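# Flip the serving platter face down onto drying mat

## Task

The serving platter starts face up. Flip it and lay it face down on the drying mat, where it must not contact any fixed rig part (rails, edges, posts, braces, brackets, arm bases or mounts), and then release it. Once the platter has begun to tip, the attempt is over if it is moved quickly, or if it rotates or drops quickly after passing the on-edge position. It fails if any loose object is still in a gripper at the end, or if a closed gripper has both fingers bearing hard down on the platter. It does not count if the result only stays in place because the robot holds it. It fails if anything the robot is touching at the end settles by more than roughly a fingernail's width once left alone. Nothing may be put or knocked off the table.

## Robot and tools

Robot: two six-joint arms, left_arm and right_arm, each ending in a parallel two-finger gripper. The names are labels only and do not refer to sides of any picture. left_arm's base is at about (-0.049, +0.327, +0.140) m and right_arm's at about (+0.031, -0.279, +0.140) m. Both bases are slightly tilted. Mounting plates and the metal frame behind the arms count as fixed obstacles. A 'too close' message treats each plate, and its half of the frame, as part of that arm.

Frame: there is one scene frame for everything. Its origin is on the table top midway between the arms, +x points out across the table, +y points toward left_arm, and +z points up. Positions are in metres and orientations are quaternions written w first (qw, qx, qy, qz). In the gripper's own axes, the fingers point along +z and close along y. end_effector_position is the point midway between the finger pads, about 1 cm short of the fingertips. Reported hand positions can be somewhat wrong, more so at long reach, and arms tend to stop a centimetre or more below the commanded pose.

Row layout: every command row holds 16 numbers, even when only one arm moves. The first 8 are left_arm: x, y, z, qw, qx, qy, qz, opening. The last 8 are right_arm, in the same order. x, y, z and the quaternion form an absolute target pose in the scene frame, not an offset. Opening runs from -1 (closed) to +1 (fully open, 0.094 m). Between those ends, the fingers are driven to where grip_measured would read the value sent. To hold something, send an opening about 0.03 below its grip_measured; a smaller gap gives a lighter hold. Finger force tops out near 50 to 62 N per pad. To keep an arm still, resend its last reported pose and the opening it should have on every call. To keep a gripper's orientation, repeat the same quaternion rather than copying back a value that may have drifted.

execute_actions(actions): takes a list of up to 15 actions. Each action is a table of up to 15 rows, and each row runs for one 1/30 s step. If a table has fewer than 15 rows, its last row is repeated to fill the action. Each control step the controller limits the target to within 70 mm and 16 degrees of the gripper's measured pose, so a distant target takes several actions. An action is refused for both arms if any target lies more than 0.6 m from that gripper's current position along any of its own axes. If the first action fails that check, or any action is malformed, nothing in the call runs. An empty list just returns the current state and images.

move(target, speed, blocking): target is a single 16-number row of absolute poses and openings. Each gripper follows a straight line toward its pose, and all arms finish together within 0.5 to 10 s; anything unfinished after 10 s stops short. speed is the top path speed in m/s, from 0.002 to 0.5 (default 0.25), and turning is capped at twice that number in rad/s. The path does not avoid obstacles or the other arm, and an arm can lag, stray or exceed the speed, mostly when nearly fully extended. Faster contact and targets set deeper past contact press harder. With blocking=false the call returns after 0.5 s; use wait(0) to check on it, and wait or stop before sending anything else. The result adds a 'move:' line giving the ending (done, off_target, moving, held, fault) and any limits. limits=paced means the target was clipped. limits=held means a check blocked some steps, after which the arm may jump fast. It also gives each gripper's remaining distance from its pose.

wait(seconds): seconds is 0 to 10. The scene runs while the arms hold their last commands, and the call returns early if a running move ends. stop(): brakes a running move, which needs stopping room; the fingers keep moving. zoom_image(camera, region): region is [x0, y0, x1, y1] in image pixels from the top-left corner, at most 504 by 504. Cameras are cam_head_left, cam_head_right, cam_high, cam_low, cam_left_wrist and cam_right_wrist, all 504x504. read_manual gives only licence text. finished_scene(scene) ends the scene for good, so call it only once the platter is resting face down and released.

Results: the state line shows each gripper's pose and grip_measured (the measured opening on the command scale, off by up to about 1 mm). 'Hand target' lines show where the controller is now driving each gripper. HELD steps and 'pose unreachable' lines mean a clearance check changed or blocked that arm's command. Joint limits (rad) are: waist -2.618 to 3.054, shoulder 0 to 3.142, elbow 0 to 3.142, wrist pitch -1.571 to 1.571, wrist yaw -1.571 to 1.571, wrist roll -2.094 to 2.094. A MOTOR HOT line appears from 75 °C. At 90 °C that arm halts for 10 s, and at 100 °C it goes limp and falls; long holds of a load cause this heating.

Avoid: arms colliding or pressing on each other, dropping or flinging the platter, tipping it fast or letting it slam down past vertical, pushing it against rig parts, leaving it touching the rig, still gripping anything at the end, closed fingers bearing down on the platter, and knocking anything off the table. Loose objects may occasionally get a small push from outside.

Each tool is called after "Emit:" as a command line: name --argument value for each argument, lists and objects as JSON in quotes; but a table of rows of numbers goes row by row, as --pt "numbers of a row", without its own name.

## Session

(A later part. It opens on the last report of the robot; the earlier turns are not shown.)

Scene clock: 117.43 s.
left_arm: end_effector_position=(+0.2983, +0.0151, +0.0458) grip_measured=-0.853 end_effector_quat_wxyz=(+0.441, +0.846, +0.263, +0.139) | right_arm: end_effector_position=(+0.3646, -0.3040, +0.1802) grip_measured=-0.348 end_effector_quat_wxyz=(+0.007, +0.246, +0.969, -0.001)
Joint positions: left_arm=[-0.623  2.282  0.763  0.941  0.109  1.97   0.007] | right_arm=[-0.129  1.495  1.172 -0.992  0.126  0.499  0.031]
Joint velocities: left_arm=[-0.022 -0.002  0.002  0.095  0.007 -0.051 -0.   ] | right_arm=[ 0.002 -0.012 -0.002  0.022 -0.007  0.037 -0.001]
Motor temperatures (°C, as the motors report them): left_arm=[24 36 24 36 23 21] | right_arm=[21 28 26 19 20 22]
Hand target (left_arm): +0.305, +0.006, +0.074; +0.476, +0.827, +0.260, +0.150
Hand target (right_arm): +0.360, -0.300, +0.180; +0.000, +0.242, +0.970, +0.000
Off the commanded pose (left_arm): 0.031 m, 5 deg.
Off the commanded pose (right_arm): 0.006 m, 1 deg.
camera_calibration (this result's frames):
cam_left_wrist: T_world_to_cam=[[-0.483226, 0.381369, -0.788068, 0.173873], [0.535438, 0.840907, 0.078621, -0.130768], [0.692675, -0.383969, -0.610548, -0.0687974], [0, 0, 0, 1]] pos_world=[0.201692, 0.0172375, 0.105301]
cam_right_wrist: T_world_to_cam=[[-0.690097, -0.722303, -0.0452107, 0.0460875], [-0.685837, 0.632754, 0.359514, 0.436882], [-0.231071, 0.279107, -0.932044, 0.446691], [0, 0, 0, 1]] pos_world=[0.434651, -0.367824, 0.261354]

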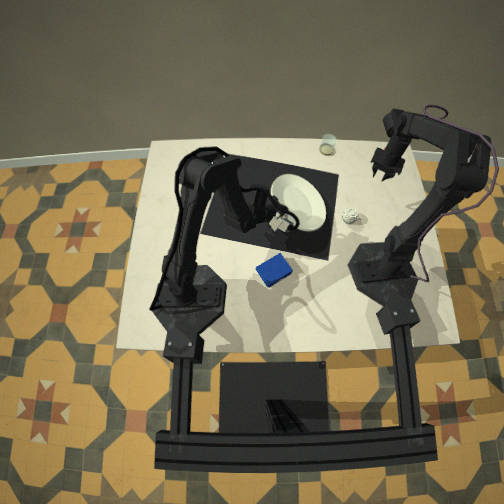

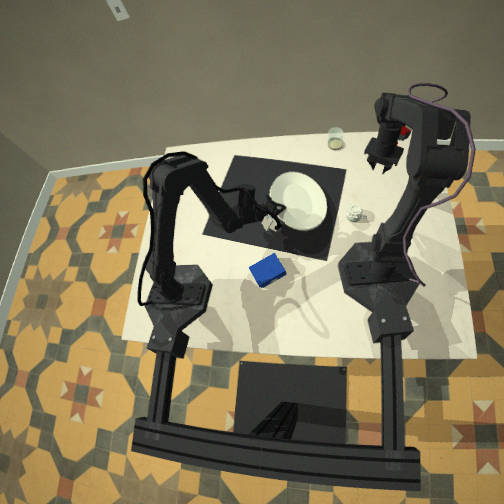

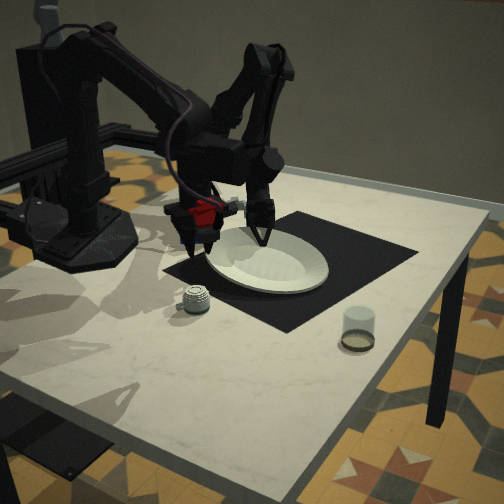

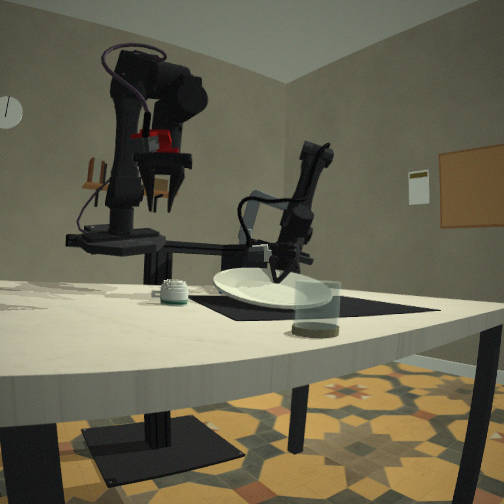

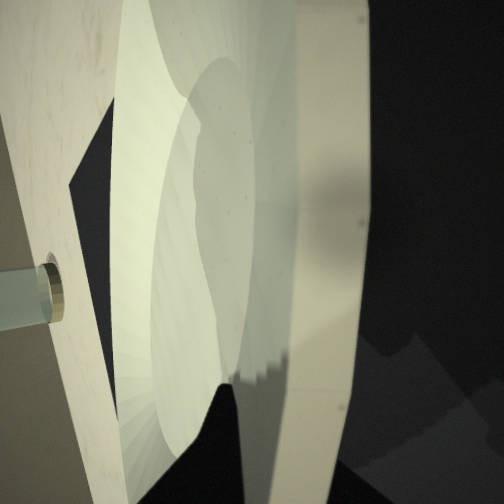

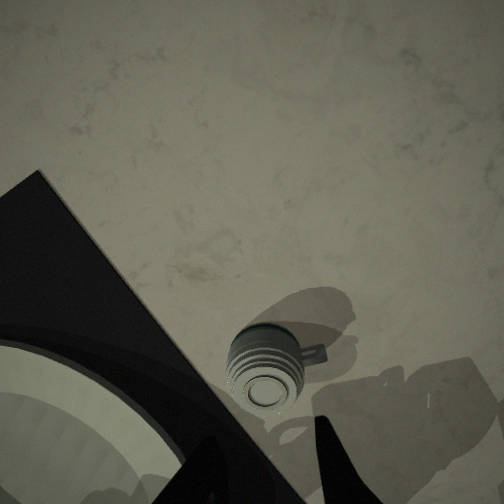

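Emit:
execute_actions --actions '[[[0.304,0.010,0.090,0.4403,0.8459,0.2667,0.1388,-0.96,0.36,-0.30,0.18,0,0.242,0.97,0,-0.35]],[[0.303,0.014,0.101,0.4030,0.8643,0.2725,0.1271,-0.96,0.36,-0.30,0.18,0,0.242,0.97,0,-0.35]],[[0.302,0.018,0.112,0.3650,0.8811,0.2778,0.1151,-0.96,0.36,-0.30,0.18,0,0.242,0.97,0,-0.35]],[[0.301,0.022,0.124,0.3262,0.8962,0.2826,0.1028,-0.96,0.36,-0.30,0.18,0,0.242,0.97,0,-0.35]],[[0.300,0.026,0.137,0.2868,0.9095,0.2868,0.0904,-0.96,0.36,-0.30,0.18,0,0.242,0.97,0,-0.35]],[[0.298,0.030,0.149,0.2468,0.9212,0.2904,0.0778,-0.96,0.36,-0.30,0.18,0,0.242,0.97,0,-0.35]]]'

Scene clock: 135.60 s.
left_arm: end_effector_position=(+0.2872, +0.0403, +0.1161) grip_measured=-0.853 end_effector_quat_wxyz=(+0.216, +0.932, +0.285, +0.065) | right_arm: end_effector_position=(+0.3646, -0.3039, +0.1802) grip_measured=-0.348 end_effector_quat_wxyz=(+0.006, +0.246, +0.969, -0.000)
Joint positions: left_arm=[-0.732  1.923  1.092 -0.227 -0.137  1.887  0.007] | right_arm=[-0.129  1.495  1.172 -0.992  0.126  0.499  0.031]
Joint velocities: left_arm=[-0.007 -0.002  0.017  0.037  0.022  0.022 -0.001] | right_arm=[-0.012  0.017  0.002 -0.095  0.022 -0.154 -0.   ]
Motor temperatures (°C, as the motors report them): left_arm=[24 37 24 36 23 21] | right_arm=[21 28 26 19 20 22]
Hand target (left_arm): +0.298, +0.030, +0.148; +0.247, +0.921, +0.290, +0.078
Hand target (right_arm): +0.360, -0.300, +0.180; +0.000, +0.242, +0.970, +0.000
Off the commanded pose (left_arm): 0.036 m, 4 deg.
Off the commanded pose (right_arm): 0.006 m, 1 deg.
Step readings (end_effector_position; steps 1 to 15: 1st action; 16 to 30: 2nd action; 31 to 45: 3rd action; 46 to 60: 4th action; 61 to 75: 5th action; 76 to 90: 6th action):
0: left_arm (+0.2983, +0.0151, +0.0458) | right_arm (+0.3646, -0.3040, +0.1802)
1: left_arm (+0.2980, +0.0157, +0.0471) | right_arm (+0.3646, -0.3040, +0.1802)
2: left_arm (+0.2978, +0.0165, +0.0504) | right_arm (+0.3646, -0.3040, +0.1802)
4: left_arm (+0.2966, +0.0184, +0.0570) | right_arm (+0.3646, -0.3040, +0.1802)
8: left_arm (+0.2942, +0.0231, +0.0572) | right_arm (+0.3646, -0.3040, +0.1802)
15: left_arm (+0.2937, +0.0237, +0.0576) | right_arm (+0.3646, -0.3040, +0.1802)
16: left_arm (+0.2932, +0.0244, +0.0584) | right_arm (+0.3646, -0.3039, +0.1802)
17: left_arm (+0.2921, +0.0257, +0.0608) | right_arm (+0.3646, -0.3039, +0.1802)
19: left_arm (+0.2894, +0.0277, +0.0664) | right_arm (+0.3646, -0.3039, +0.1802)
23: left_arm (+0.2866, +0.0315, +0.0678) | right_arm (+0.3646, -0.3039, +0.1802)
30: left_arm (+0.2863, +0.0316, +0.0679) | right_arm (+0.3646, -0.3039, +0.1802)
31: left_arm (+0.2866, +0.0317, +0.0690) | right_arm (+0.3646, -0.3039, +0.1802)
32: left_arm (+0.2877, +0.0314, +0.0720) | right_arm (+0.3646, -0.3039, +0.1802)
34: left_arm (+0.2884, +0.0301, +0.0791) | right_arm (+0.3646, -0.3039, +0.1802)
38: left_arm (+0.2872, +0.0331, +0.0796) | right_arm (+0.3646, -0.3039, +0.1802)
45: left_arm (+0.2874, +0.0328, +0.0803) | right_arm (+0.3646, -0.3039, +0.1802)
46: left_arm (+0.2877, +0.0330, +0.0815) | right_arm (+0.3646, -0.3039, +0.1802)
47: left_arm (+0.2884, +0.0329, +0.0839) | right_arm (+0.3646, -0.3039, +0.1802)
49: left_arm (+0.2891, +0.0318, +0.0907) | right_arm (+0.3646, -0.3039, +0.1802)
53: left_arm (+0.2875, +0.0353, +0.0916) | right_arm (+0.3646, -0.3039, +0.1802)
60: left_arm (+0.2877, +0.0350, +0.0925) | right_arm (+0.3646, -0.3039, +0.1802)
61: left_arm (+0.2879, +0.0351, +0.0935) | right_arm (+0.3646, -0.3039, +0.1802)
62: left_arm (+0.2886, +0.0349, +0.0960) | right_arm (+0.3646, -0.3039, +0.1802)
64: left_arm (+0.2895, +0.0338, +0.1025) | right_arm (+0.3646, -0.3039, +0.1802)
68: left_arm (+0.2878, +0.0377, +0.1038) | right_arm (+0.3646, -0.3039, +0.1802)
75: left_arm (+0.2877, +0.0377, +0.1046) | right_arm (+0.3646, -0.3039, +0.1802)
76: left_arm (+0.2881, +0.0378, +0.1061) | right_arm (+0.3646, -0.3039, +0.1802)
77: left_arm (+0.2885, +0.0376, +0.1082) | right_arm (+0.3646, -0.3039, +0.1802)
79: left_arm (+0.2892, +0.0367, +0.1141) | right_arm (+0.3646, -0.3039, +0.1802)
83: left_arm (+0.2875, +0.0401, +0.1152) | right_arm (+0.3646, -0.3039, +0.1802)
90: end_effector_position above
camera_calibration (this result's frames):
cam_left_wrist: T_world_to_cam=[[-0.653575, 0.640946, -0.402527, 0.208034], [0.594045, 0.763965, 0.251927, -0.185422], [0.468989, -0.0744661, -0.880059, 0.0744582], [0, 0, 0, 1]] pos_world=[0.211195, 0.013862, 0.19598]
cam_right_wrist: T_world_to_cam=[[-0.690094, -0.722289, -0.0454855, 0.046189], [-0.685839, 0.632614, 0.359756, 0.436753], [-0.231073, 0.279461, -0.931937, 0.446761], [0, 0, 0, 1]] pos_world=[0.434652, -0.367786, 0.261329]

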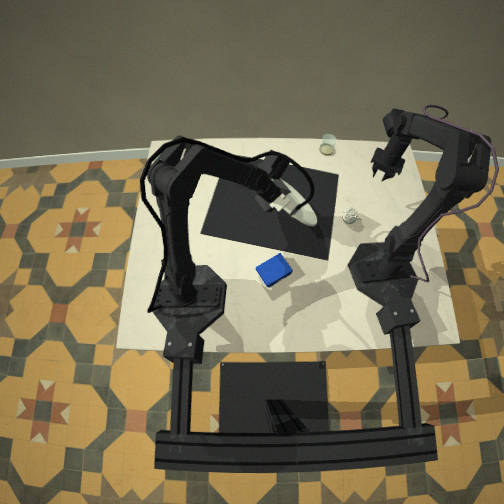

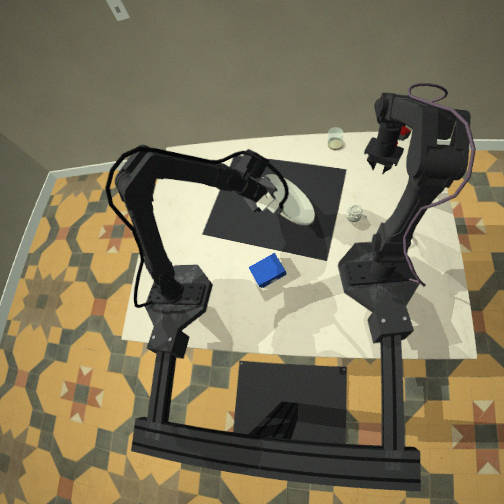

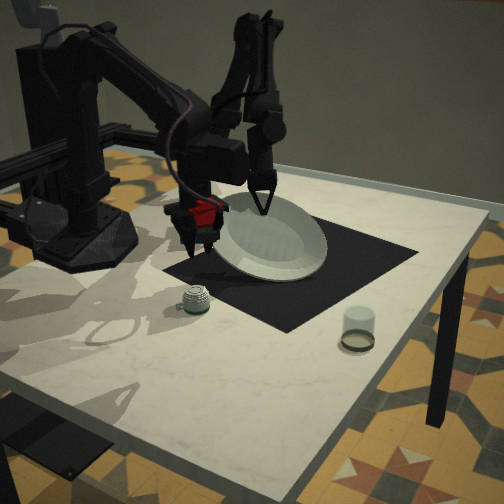

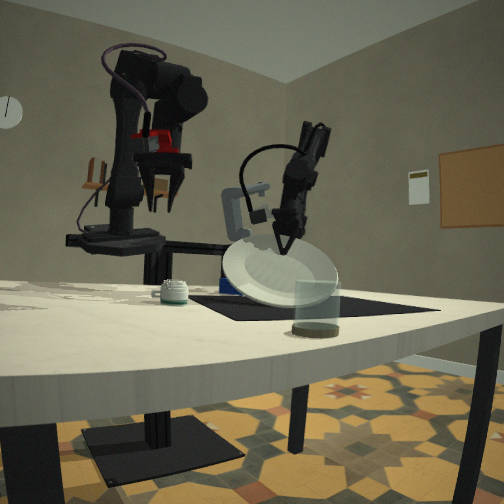

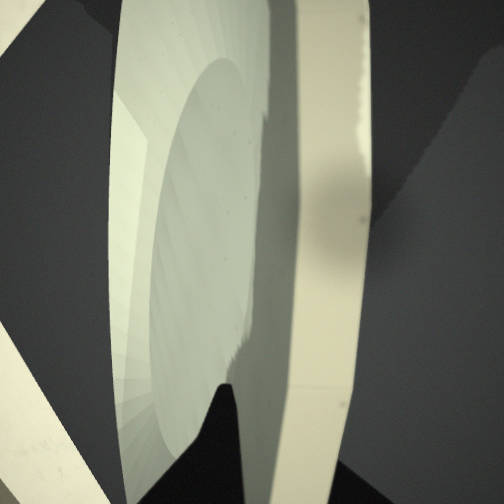

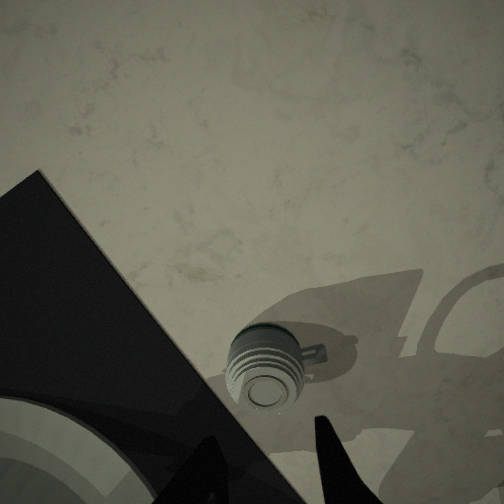

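Working well. Continue.

Emit:
execute_actions --actions '[[[0.296,0.035,0.162,0.2064,0.9311,0.2936,0.0651,-0.96,0.36,-0.30,0.18,0,0.242,0.97,0,-0.35]],[[0.294,0.040,0.174,0.1656,0.9392,0.2961,0.0522,-0.96,0.36,-0.30,0.18,0,0.242,0.97,0,-0.35]],[[0.292,0.045,0.185,0.1245,0.9455,0.2981,0.0392,-0.96,0.36,-0.30,0.18,0,0.242,0.97,0,-0.35]],[[0.290,0.050,0.195,0.0832,0.9501,0.2996,0.0262,-0.96,0.36,-0.30,0.18,0,0.242,0.97,0,-0.35]],[[0.288,0.055,0.205,0.0416,0.9527,0.3004,0.0131,-0.96,0.36,-0.30,0.18,0,0.242,0.97,0,-0.35]],[[0.286,0.060,0.217,0,0.9537,0.3007,0,-0.96,0.36,-0.30,0.18,0,0.242,0.97,0,-0.35]],[[0.286,0.060,0.230,0,0.9537,0.3007,0,-0.96,0.36,-0.30,0.18,0,0.242,0.97,0,-0.35]],[[0.286,0.060,0.243,0,0.9537,0.3007,0,-0.96,0.36,-0.30,0.18,0,0.242,0.97,0,-0.35]]]'

Scene clock: 147.03 s.
left_arm: end_effector_position=(+0.2820, +0.0681, +0.2122) grip_measured=-0.854 end_effector_quat_wxyz=(-0.032, +0.953, +0.301, -0.017) | right_arm: end_effector_position=(+0.3646, -0.3039, +0.1802) grip_measured=-0.348 end_effector_quat_wxyz=(+0.006, +0.246, +0.969, -0.000)
Joint positions: left_arm=[-0.807  2.154  1.951 -1.398 -0.263  1.68   0.007] | right_arm=[-0.129  1.495  1.172 -0.992  0.126  0.499  0.031]
Joint velocities: left_arm=[-0.002  0.007  0.012 -0.11  -0.037  0.066  0.   ] | right_arm=[-0.007 -0.007  0.012 -0.051 -0.007  0.095 -0.001]
Motor temperatures (°C, as the motors report them): left_arm=[24 37 25 33 23 21] | right_arm=[21 28 26 19 20 22]
Hand target (left_arm): +0.286, +0.060, +0.242; +0.000, +0.954, +0.300, -0.000
Hand target (right_arm): +0.360, -0.300, +0.180; +0.000, +0.242, +0.970, +0.000
Off the commanded pose (left_arm): 0.032 m, 4 deg.
Off the commanded pose (right_arm): 0.006 m, 1 deg.
Step readings (end_effector_position; steps 1 to 15: 1st action; 16 to 30: 2nd action; 31 to 45: 3rd action; 46 to 60: 4th action; 61 to 75: 5th action; 76 to 90: 6th action; 91 to 105: 7th action; 106 to 120: 8th action):
0: left_arm (+0.2872, +0.0403, +0.1161) | right_arm (+0.3646, -0.3039, +0.1802)
1: left_arm (+0.2875, +0.0406, +0.1179) | right_arm (+0.3646, -0.3039, +0.1802)
2: left_arm (+0.2878, +0.0408, +0.1207) | right_arm (+0.3646, -0.3039, +0.1802)
4: left_arm (+0.2874, +0.0422, +0.1261) | right_arm (+0.3646, -0.3039, +0.1802)
8: left_arm (+0.2855, +0.0469, +0.1281) | right_arm (+0.3646, -0.3039, +0.1802)
15: left_arm (+0.2846, +0.0477, +0.1290) | right_arm (+0.3646, -0.3039, +0.1802)
16: left_arm (+0.2848, +0.0480, +0.1309) | right_arm (+0.3646, -0.3039, +0.1802)
17: left_arm (+0.2853, +0.0482, +0.1338) | right_arm (+0.3646, -0.3039, +0.1802)
19: left_arm (+0.2849, +0.0503, +0.1400) | right_arm (+0.3646, -0.3039, +0.1802)
23: left_arm (+0.2811, +0.0582, +0.1424) | right_arm (+0.3646, -0.3039, +0.1802)
30: left_arm (+0.2789, +0.0605, +0.1427) | right_arm (+0.3646, -0.3039, +0.1802)
31: left_arm (+0.2793, +0.0606, +0.1442) | right_arm (+0.3646, -0.3039, +0.1802)
32: left_arm (+0.2801, +0.0605, +0.1465) | right_arm (+0.3646, -0.3039, +0.1802)
34: left_arm (+0.2815, +0.0595, +0.1512) | right_arm (+0.3646, -0.3039, +0.1802)
38: left_arm (+0.2812, +0.0621, +0.1553) | right_arm (+0.3646, -0.3039, +0.1802)
45: left_arm (+0.2751, +0.0682, +0.1531) | right_arm (+0.3646, -0.3039, +0.1802)
46: left_arm (+0.2753, +0.0683, +0.1544) | right_arm (+0.3646, -0.3039, +0.1802)
47: left_arm (+0.2762, +0.0678, +0.1566) | right_arm (+0.3646, -0.3039, +0.1802)
49: left_arm (+0.2784, +0.0660, +0.1602) | right_arm (+0.3646, -0.3039, +0.1802)
53: left_arm (+0.2808, +0.0643, +0.1652) | right_arm (+0.3646, -0.3039, +0.1802)
60: left_arm (+0.2762, +0.0699, +0.1654) | right_arm (+0.3646, -0.3039, +0.1802)
61: left_arm (+0.2757, +0.0705, +0.1665) | right_arm (+0.3646, -0.3039, +0.1802)
62: left_arm (+0.2760, +0.0706, +0.1682) | right_arm (+0.3646, -0.3039, +0.1802)
64: left_arm (+0.2777, +0.0695, +0.1707) | right_arm (+0.3646, -0.3039, +0.1802)
68: left_arm (+0.2811, +0.0665, +0.1744) | right_arm (+0.3646, -0.3039, +0.1802)
75: left_arm (+0.2788, +0.0698, +0.1760) | right_arm (+0.3646, -0.3039, +0.1802)
76: left_arm (+0.2785, +0.0704, +0.1775) | right_arm (+0.3646, -0.3039, +0.1802)
77: left_arm (+0.2789, +0.0705, +0.1797) | right_arm (+0.3646, -0.3039, +0.1802)
79: left_arm (+0.2808, +0.0693, +0.1829) | right_arm (+0.3646, -0.3039, +0.1802)
83: left_arm (+0.2843, +0.0658, +0.1875) | right_arm (+0.3646, -0.3039, +0.1802)
90: left_arm (+0.2815, +0.0695, +0.1889) | right_arm (+0.3646, -0.3039, +0.1802)
91: left_arm (+0.2810, +0.0700, +0.1896) | right_arm (+0.3646, -0.3039, +0.1802)
92: left_arm (+0.2805, +0.0704, +0.1907) | right_arm (+0.3646, -0.3039, +0.1802)
94: left_arm (+0.2804, +0.0707, +0.1937) | right_arm (+0.3646, -0.3039, +0.1802)
98: left_arm (+0.2814, +0.0689, +0.1985) | right_arm (+0.3646, -0.3039, +0.1802)
105: left_arm (+0.2809, +0.0688, +0.1994) | right_arm (+0.3646, -0.3039, +0.1802)
106: left_arm (+0.2809, +0.0690, +0.2006) | right_arm (+0.3646, -0.3039, +0.1802)
107: left_arm (+0.2809, +0.0693, +0.2020) | right_arm (+0.3646, -0.3039, +0.1802)
109: left_arm (+0.2813, +0.0692, +0.2060) | right_arm (+0.3646, -0.3039, +0.1802)
113: left_arm (+0.2830, +0.0672, +0.2113) | right_arm (+0.3646, -0.3039, +0.1802)
120: end_effector_position above
camera_calibration (this result's frames):
cam_left_wrist: T_world_to_cam=[[-0.711143, 0.69515, 0.105085, 0.130293], [0.67895, 0.640255, 0.359305, -0.266114], [0.18249, 0.326864, -0.927285, 0.226998], [0, 0, 0, 1]] pos_world=[0.231911, 0.00560991, 0.292417]
cam_right_wrist: T_world_to_cam=[[-0.690094, -0.722289, -0.0454855, 0.046189], [-0.685839, 0.632614, 0.359756, 0.436753], [-0.231073, 0.279461, -0.931937, 0.446761], [0, 0, 0, 1]] pos_world=[0.434652, -0.367786, 0.261329]

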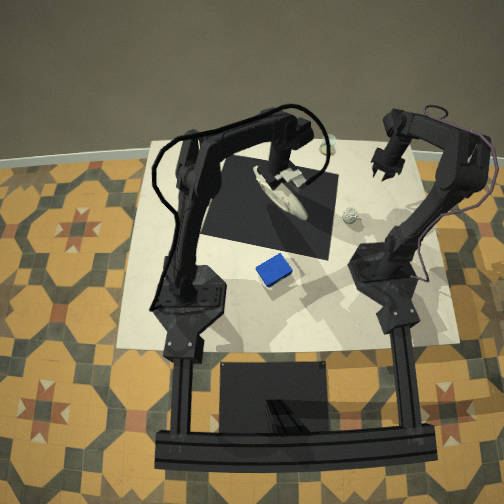

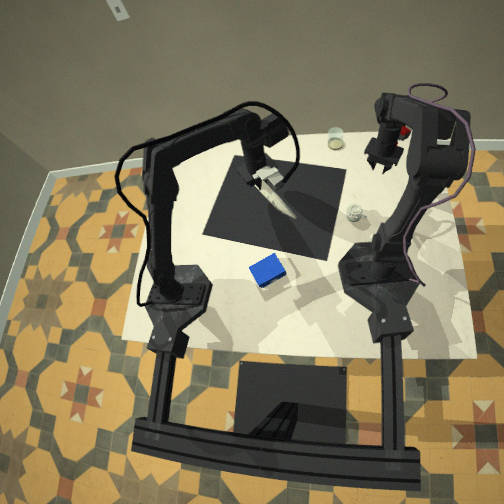

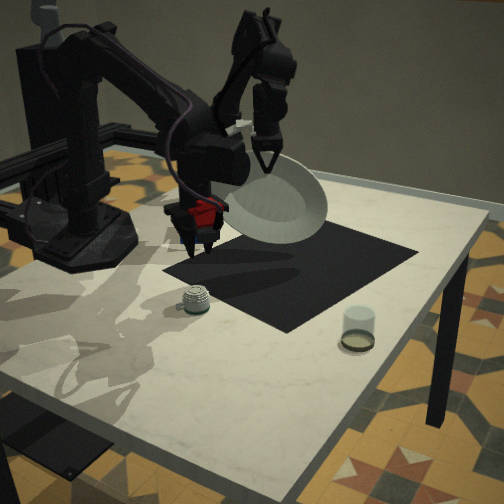

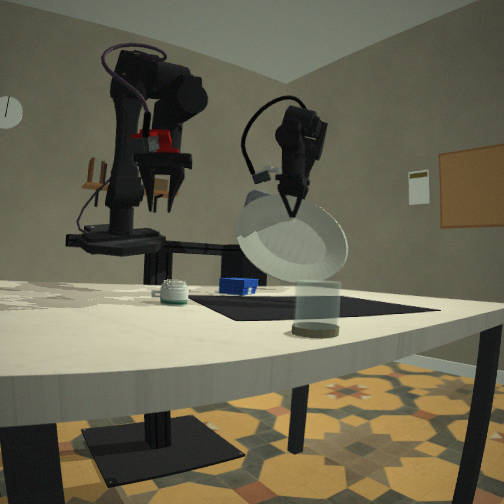

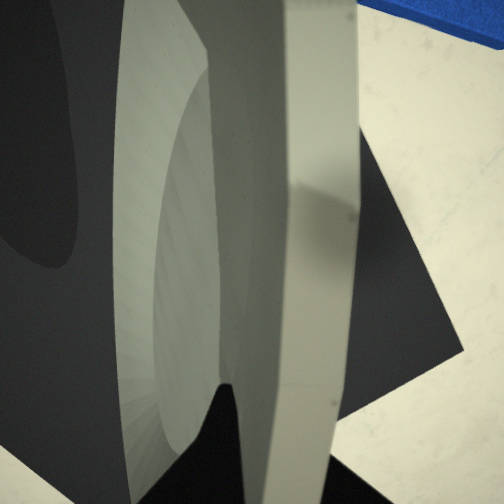

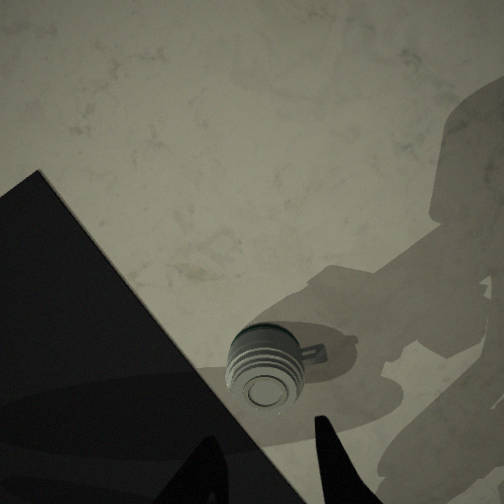

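Emit:
execute_actions --actions '[[[0.290,0.056,0.257,0,0.9537,0.3007,0,-0.96,0.36,-0.30,0.18,0,0.242,0.97,0,-0.35]]]'

Emit:
move --target '[0.29,0.056,0.255,0,0.4226,0.9063,0,-0.96,0.36,-0.30,0.18,0,0.242,0.97,0,-0.35]' --speed 0.18

Scene clock: 166.40 s.
left_arm: end_effector_position=(+0.2888, +0.0629, +0.2299) grip_measured=-0.854 end_effector_quat_wxyz=(-0.026, +0.953, +0.303, -0.014) | right_arm: end_effector_position=(+0.3646, -0.3039, +0.1802) grip_measured=-0.348 end_effector_quat_wxyz=(+0.006, +0.246, +0.969, -0.000)
Joint positions: left_arm=[-0.815  2.184  2.07  -1.475 -0.264  1.672  0.007] | right_arm=[-0.129  1.495  1.172 -0.992  0.126  0.499  0.031]
Joint velocities: left_arm=[ 0.002  0.017  0.002 -0.125  0.037  0.037 -0.   ] | right_arm=[ 0.022  0.007 -0.012  0.037  0.022 -0.081 -0.001]
Motor temperatures (°C, as the motors report them): left_arm=[25 39 27 31 23 21] | right_arm=[21 28 26 19 20 22]
Hand target (left_arm): +0.290, +0.056, +0.256; +0.001, +0.954, +0.300, -0.000
Hand target (right_arm): +0.360, -0.300, +0.180; +0.000, +0.242, +0.970, +0.000
Off the commanded pose (left_arm): 0.028 m, 3 deg.
Off the commanded pose (right_arm): 0.006 m, 1 deg.
Step readings (end_effector_position):
0: left_arm (+0.2812, +0.0690, +0.2123) | right_arm (+0.3646, -0.3039, +0.1802)
1: left_arm (+0.2818, +0.0688, +0.2137) | right_arm (+0.3646, -0.3039, +0.1802)
2: left_arm (+0.2826, +0.0682, +0.2157) | right_arm (+0.3646, -0.3039, +0.1802)
4: left_arm (+0.2854, +0.0660, +0.2202) | right_arm (+0.3646, -0.3039, +0.1802)
8: left_arm (+0.2902, +0.0613, +0.2282) | right_arm (+0.3646, -0.3039, +0.1802)
15: end_effector_position above
camera_calibration (this result's frames):
cam_left_wrist: T_world_to_cam=[[-0.713914, 0.694086, 0.0925818, 0.140635], [0.673873, 0.64507, 0.360249, -0.272733], [0.190322, 0.319575, -0.928251, 0.242318], [0, 0, 0, 1]] pos_world=[0.23807, 0.000880588, 0.310163]
cam_right_wrist: T_world_to_cam=[[-0.690094, -0.722289, -0.0454855, 0.046189], [-0.685839, 0.632614, 0.359756, 0.436753], [-0.231073, 0.279461, -0.931937, 0.446761], [0, 0, 0, 1]] pos_world=[0.434652, -0.367786, 0.261329]

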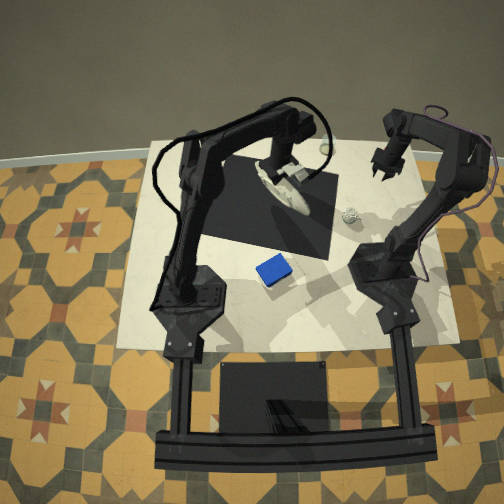

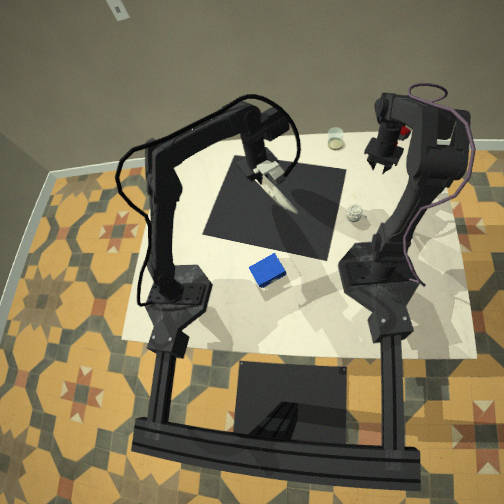

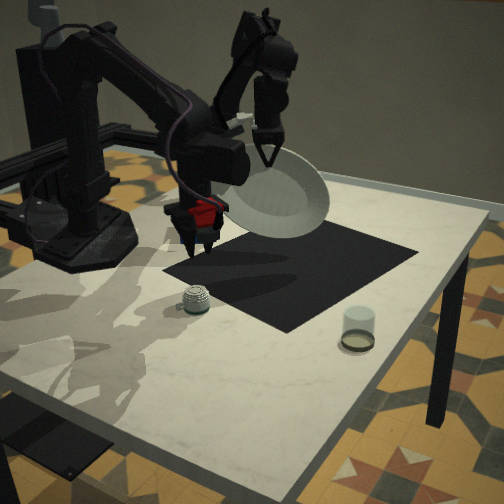

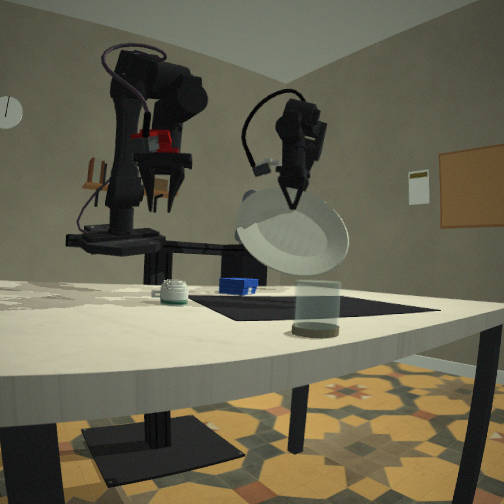

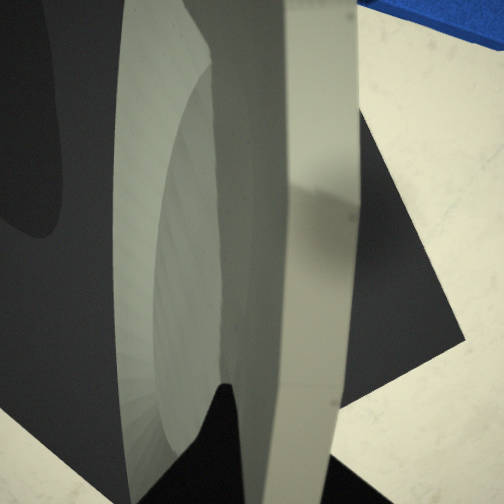

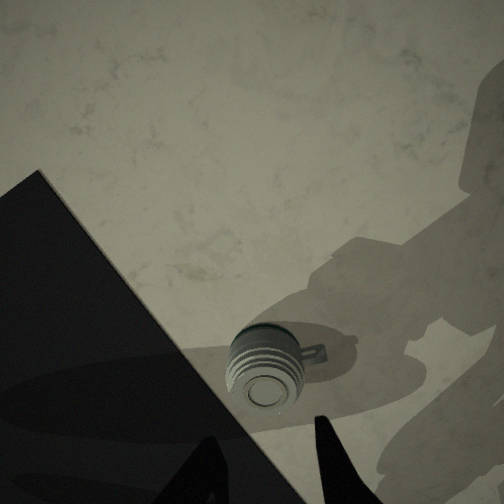

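Scene clock: 171.50 s.
left_arm: end_effector_position=(+0.2822, +0.0603, +0.2134) grip_measured=-0.853 end_effector_quat_wxyz=(-0.050, +0.426, +0.903, +0.009) | right_arm: end_effector_position=(+0.3646, -0.3039, +0.1802) grip_measured=-0.348 end_effector_quat_wxyz=(+0.006, +0.246, +0.969, -0.000)
Joint positions: left_arm=[-0.812  2.215  2.052 -1.466 -0.245  0.019  0.007] | right_arm=[-0.129  1.495  1.172 -0.992  0.126  0.499  0.031]
Joint velocities: left_arm=[-0.007 -0.007 -0.007  0.022  0.066 -0.066 -0.   ] | right_arm=[ 0.002 -0.007  0.022  0.007  0.022 -0.037  0.   ]
Motor temperatures (°C, as the motors report them): left_arm=[25 40 27 30 23 21] | right_arm=[21 28 26 19 20 22]
Hand target (left_arm): +0.289, +0.057, +0.254; -0.000, +0.423, +0.906, -0.001
Hand target (right_arm): +0.360, -0.300, +0.180; +0.000, +0.242, +0.970, +0.000
Off the commanded pose (left_arm): 0.043 m, 6 deg.
Off the commanded pose (right_arm): 0.006 m, 1 deg.
move: off_target (left_arm)
camera_calibration (this result's frames):
cam_left_wrist: T_world_to_cam=[[-0.637885, -0.769074, 0.0403434, 0.217156], [-0.674174, 0.582962, 0.453482, 0.103527], [-0.372279, 0.262071, -0.890352, 0.383219], [0, 0, 0, 1]] pos_world=[0.35098, 0.00622637, 0.285491]
cam_right_wrist: T_world_to_cam=[[-0.690094, -0.722289, -0.0454855, 0.046189], [-0.685839, 0.632614, 0.359756, 0.436753], [-0.231073, 0.279461, -0.931937, 0.446761], [0, 0, 0, 1]] pos_world=[0.434652, -0.367786, 0.261329]

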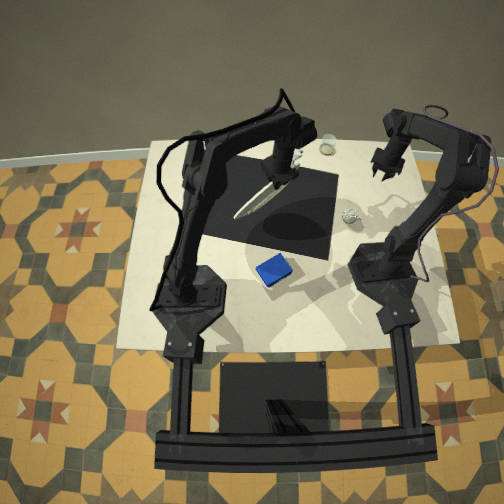

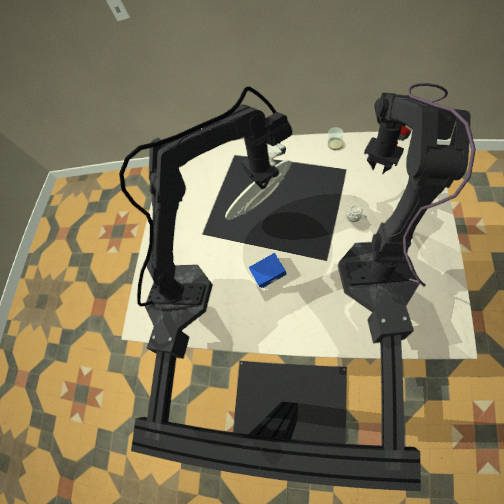

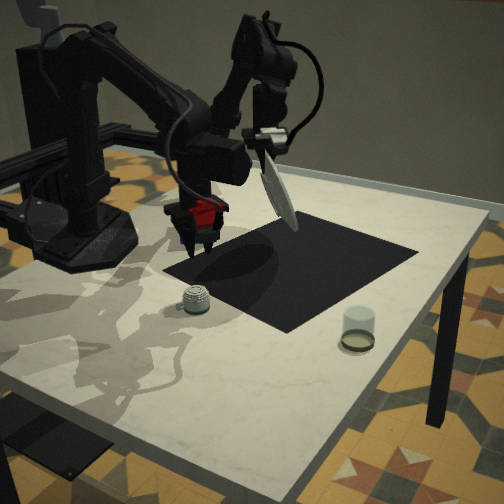

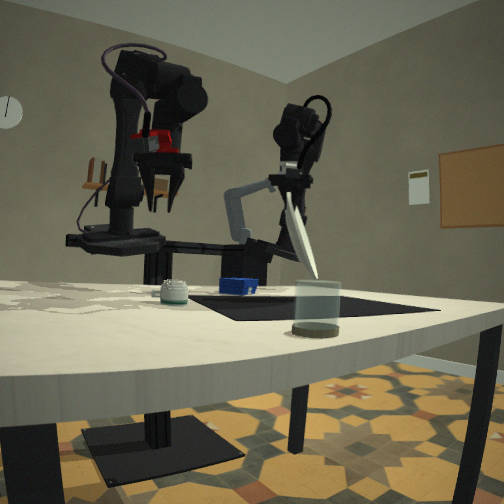

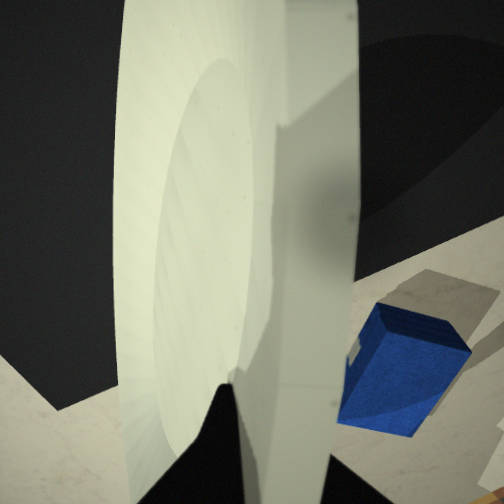

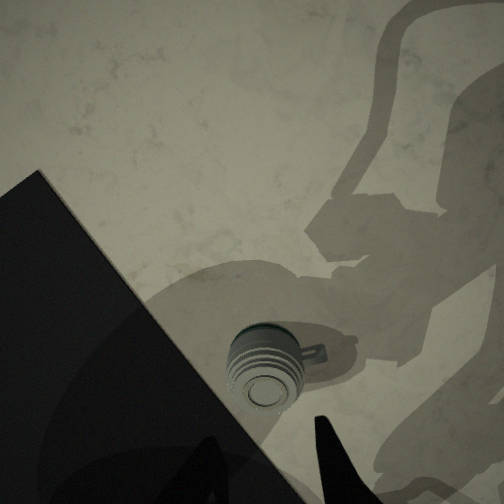

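Emit:
execute_actions --actions '[[[0.300,0.046,0.272,0,0.4226,0.9063,0,-0.96,0.36,-0.30,0.18,0,0.242,0.97,0,-0.35]]]'

Emit:
move --target '[0.32,0.045,0.265,0.0334,-0.3812,0.9204,-0.0806,-0.96,0.36,-0.30,0.18,0,0.242,0.97,0,-0.35]' --speed 0.18

Scene clock: 186.57 s.
left_arm: end_effector_position=(+0.2988, +0.0461, +0.2425) grip_measured=-0.854 end_effector_quat_wxyz=(-0.018, +0.420, +0.907, -0.005) | right_arm: end_effector_position=(+0.3646, -0.3039, +0.1802) grip_measured=-0.348 end_effector_quat_wxyz=(+0.006, +0.246, +0.969, -0.000)
Joint positions: left_arm=[-0.824  2.257  2.242 -1.545 -0.244  0.012  0.007] | right_arm=[-0.129  1.495  1.172 -0.992  0.126  0.499  0.031]
Joint velocities: left_arm=[-0.012  0.007 -0.012 -0.11  -0.081 -0.037 -0.002] | right_arm=[ 0.007  0.002 -0.002  0.007  0.022 -0.037 -0.   ]
Motor temperatures (°C, as the motors report them): left_arm=[25 42 27 29 23 20] | right_arm=[21 28 26 19 20 22]
Hand target (left_arm): +0.300, +0.046, +0.270; +0.012, +0.423, +0.906, -0.006
Hand target (right_arm): +0.360, -0.300, +0.180; +0.000, +0.242, +0.970, +0.000
Off the commanded pose (left_arm): 0.030 m, 2 deg.
Off the commanded pose (right_arm): 0.006 m, 1 deg.
joint sent to its limit (left arm) — the command would take joint 4 (wrist pitch) past its lower limit, so that joint was sent only as far as its limit.
Step readings (end_effector_position):
0: left_arm (+0.2822, +0.0603, +0.2134) | right_arm (+0.3646, -0.3039, +0.1802)
1: left_arm (+0.2833, +0.0596, +0.2160) | right_arm (+0.3646, -0.3039, +0.1802)
2: left_arm (+0.2857, +0.0575, +0.2196) | right_arm (+0.3646, -0.3039, +0.1802)
4: left_arm (+0.2918, +0.0526, +0.2278) | right_arm (+0.3646, -0.3039, +0.1802)
8: left_arm (+0.3009, +0.0444, +0.2415) | right_arm (+0.3646, -0.3039, +0.1802)
15: end_effector_position above
camera_calibration (this result's frames):
cam_left_wrist: T_world_to_cam=[[-0.628355, -0.776219, 0.0515096, 0.210384], [-0.702695, 0.59475, 0.390502, 0.1331], [-0.33375, 0.209178, -0.91916, 0.417014], [0, 0, 0, 1]] pos_world=[0.364903, -0.00308712, 0.32049]
cam_right_wrist: T_world_to_cam=[[-0.690094, -0.722289, -0.0454855, 0.046189], [-0.685839, 0.632614, 0.359756, 0.436753], [-0.231073, 0.279461, -0.931937, 0.446761], [0, 0, 0, 1]] pos_world=[0.434652, -0.367786, 0.261329]

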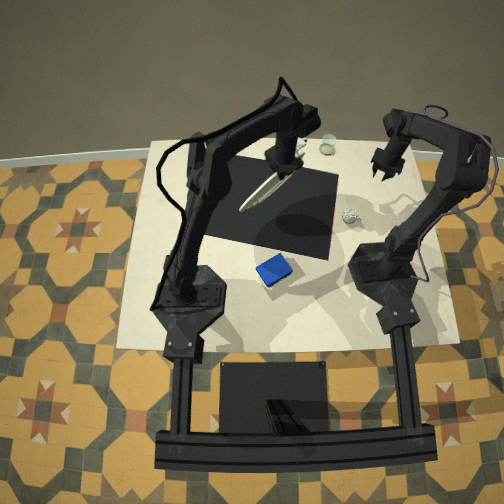

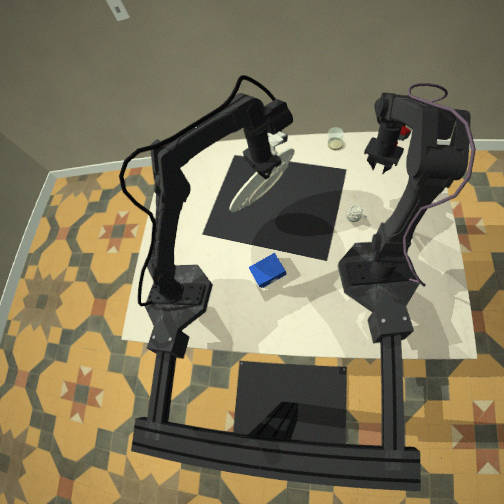

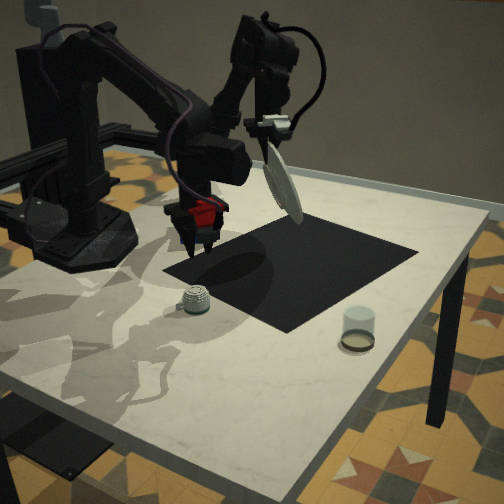

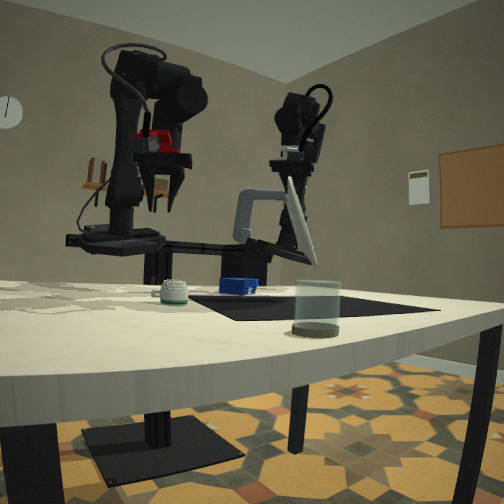

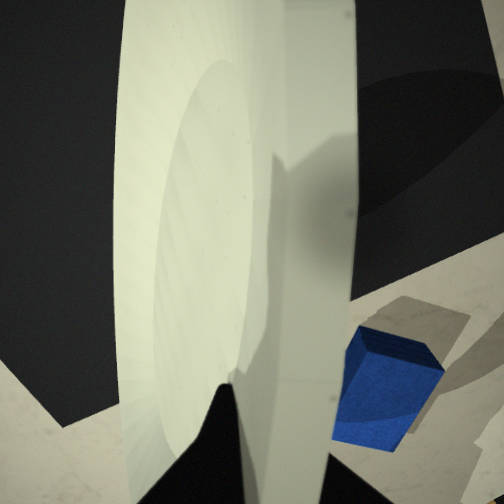

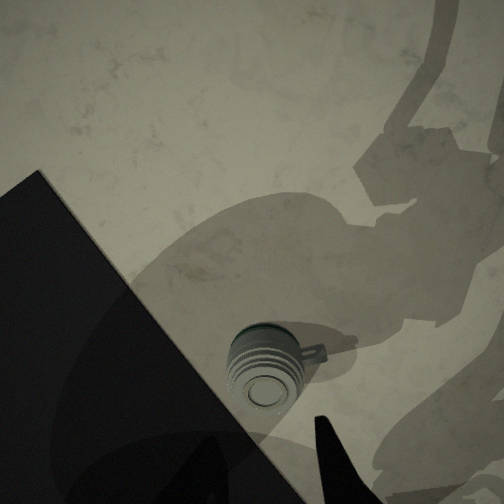

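Scene clock: 191.67 s.
left_arm: end_effector_position=(+0.3153, +0.0488, +0.2269) grip_measured=-0.854 end_effector_quat_wxyz=(+0.009, -0.377, +0.925, -0.039) | right_arm: end_effector_position=(+0.3646, -0.3039, +0.1802) grip_measured=-0.348 end_effector_quat_wxyz=(+0.006, +0.246, +0.969, -0.000)
Joint positions: left_arm=[-0.787  2.149  2.012 -1.302 -0.253 -1.562  0.007] | right_arm=[-0.129  1.495  1.172 -0.992  0.126  0.499  0.031]
Joint velocities: left_arm=[ 0.007  0.002  0.017 -0.066 -0.037 -0.022 -0.   ] | right_arm=[ 0.002 -0.002  0.012 -0.037 -0.022 -0.037 -0.   ]
Motor temperatures (°C, as the motors report them): left_arm=[25 43 27 29 23 20] | right_arm=[21 28 26 19 20 22]
Hand target (left_arm): +0.320, +0.046, +0.263; +0.032, -0.380, +0.921, -0.081
Hand target (right_arm): +0.360, -0.300, +0.180; +0.000, +0.242, +0.970, +0.000
Off the commanded pose (left_arm): 0.039 m, 6 deg.
Off the commanded pose (right_arm): 0.006 m, 1 deg.
move: off_target (left_arm)
camera_calibration (this result's frames):
cam_left_wrist: T_world_to_cam=[[0.814915, -0.569446, 0.107908, -0.254299], [-0.562312, -0.731703, 0.385249, 0.17078], [-0.140422, -0.374623, -0.916482, 0.374523], [0, 0, 0, 1]] pos_world=[0.355856, 0.120455, 0.304892]
cam_right_wrist: T_world_to_cam=[[-0.690094, -0.722289, -0.0454855, 0.046189], [-0.685839, 0.632614, 0.359756, 0.436753], [-0.231073, 0.279461, -0.931937, 0.446761], [0, 0, 0, 1]] pos_world=[0.434652, -0.367786, 0.261329]

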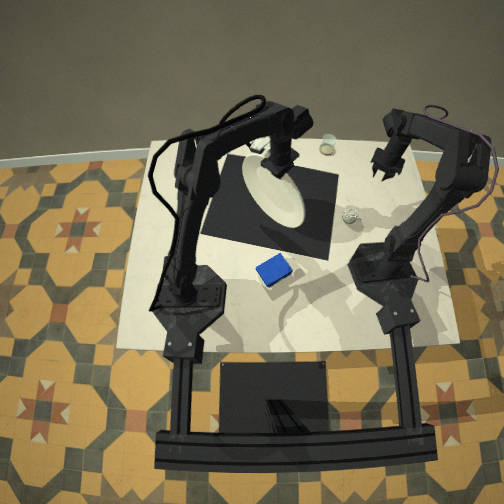

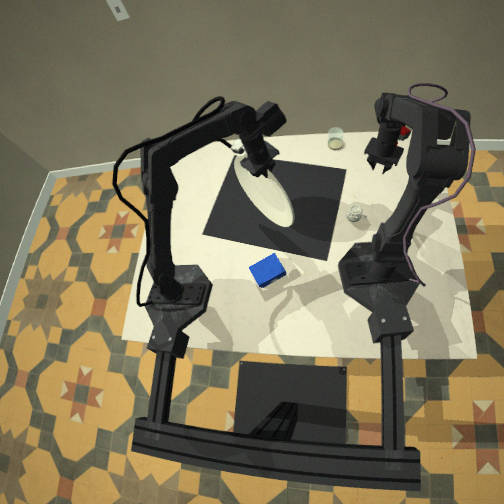

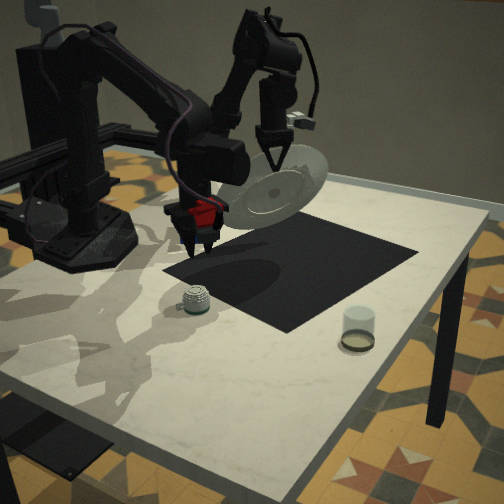

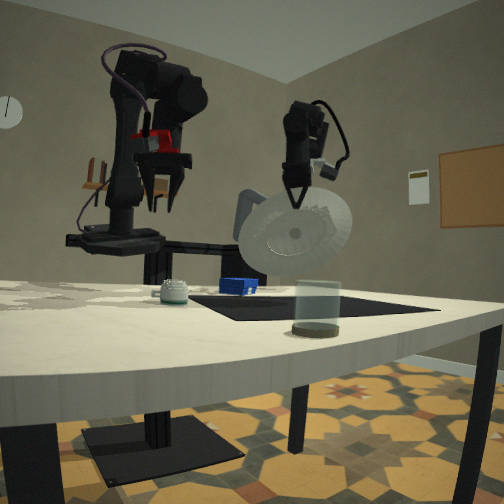

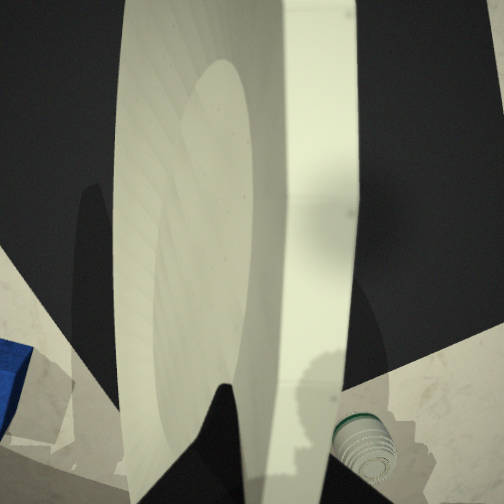

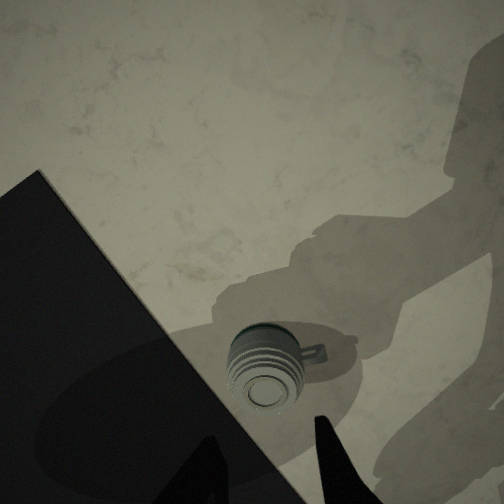

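Emit:
zoom_image --camera "cam_low" --region '[200, 130, 400, 330]'

Region (200, 130, 400, 330) of cam_low's 504x504 image, scaled by 2.520, with more detail than that image has.

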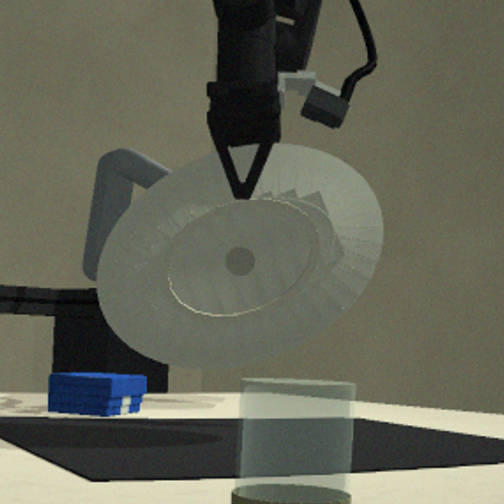

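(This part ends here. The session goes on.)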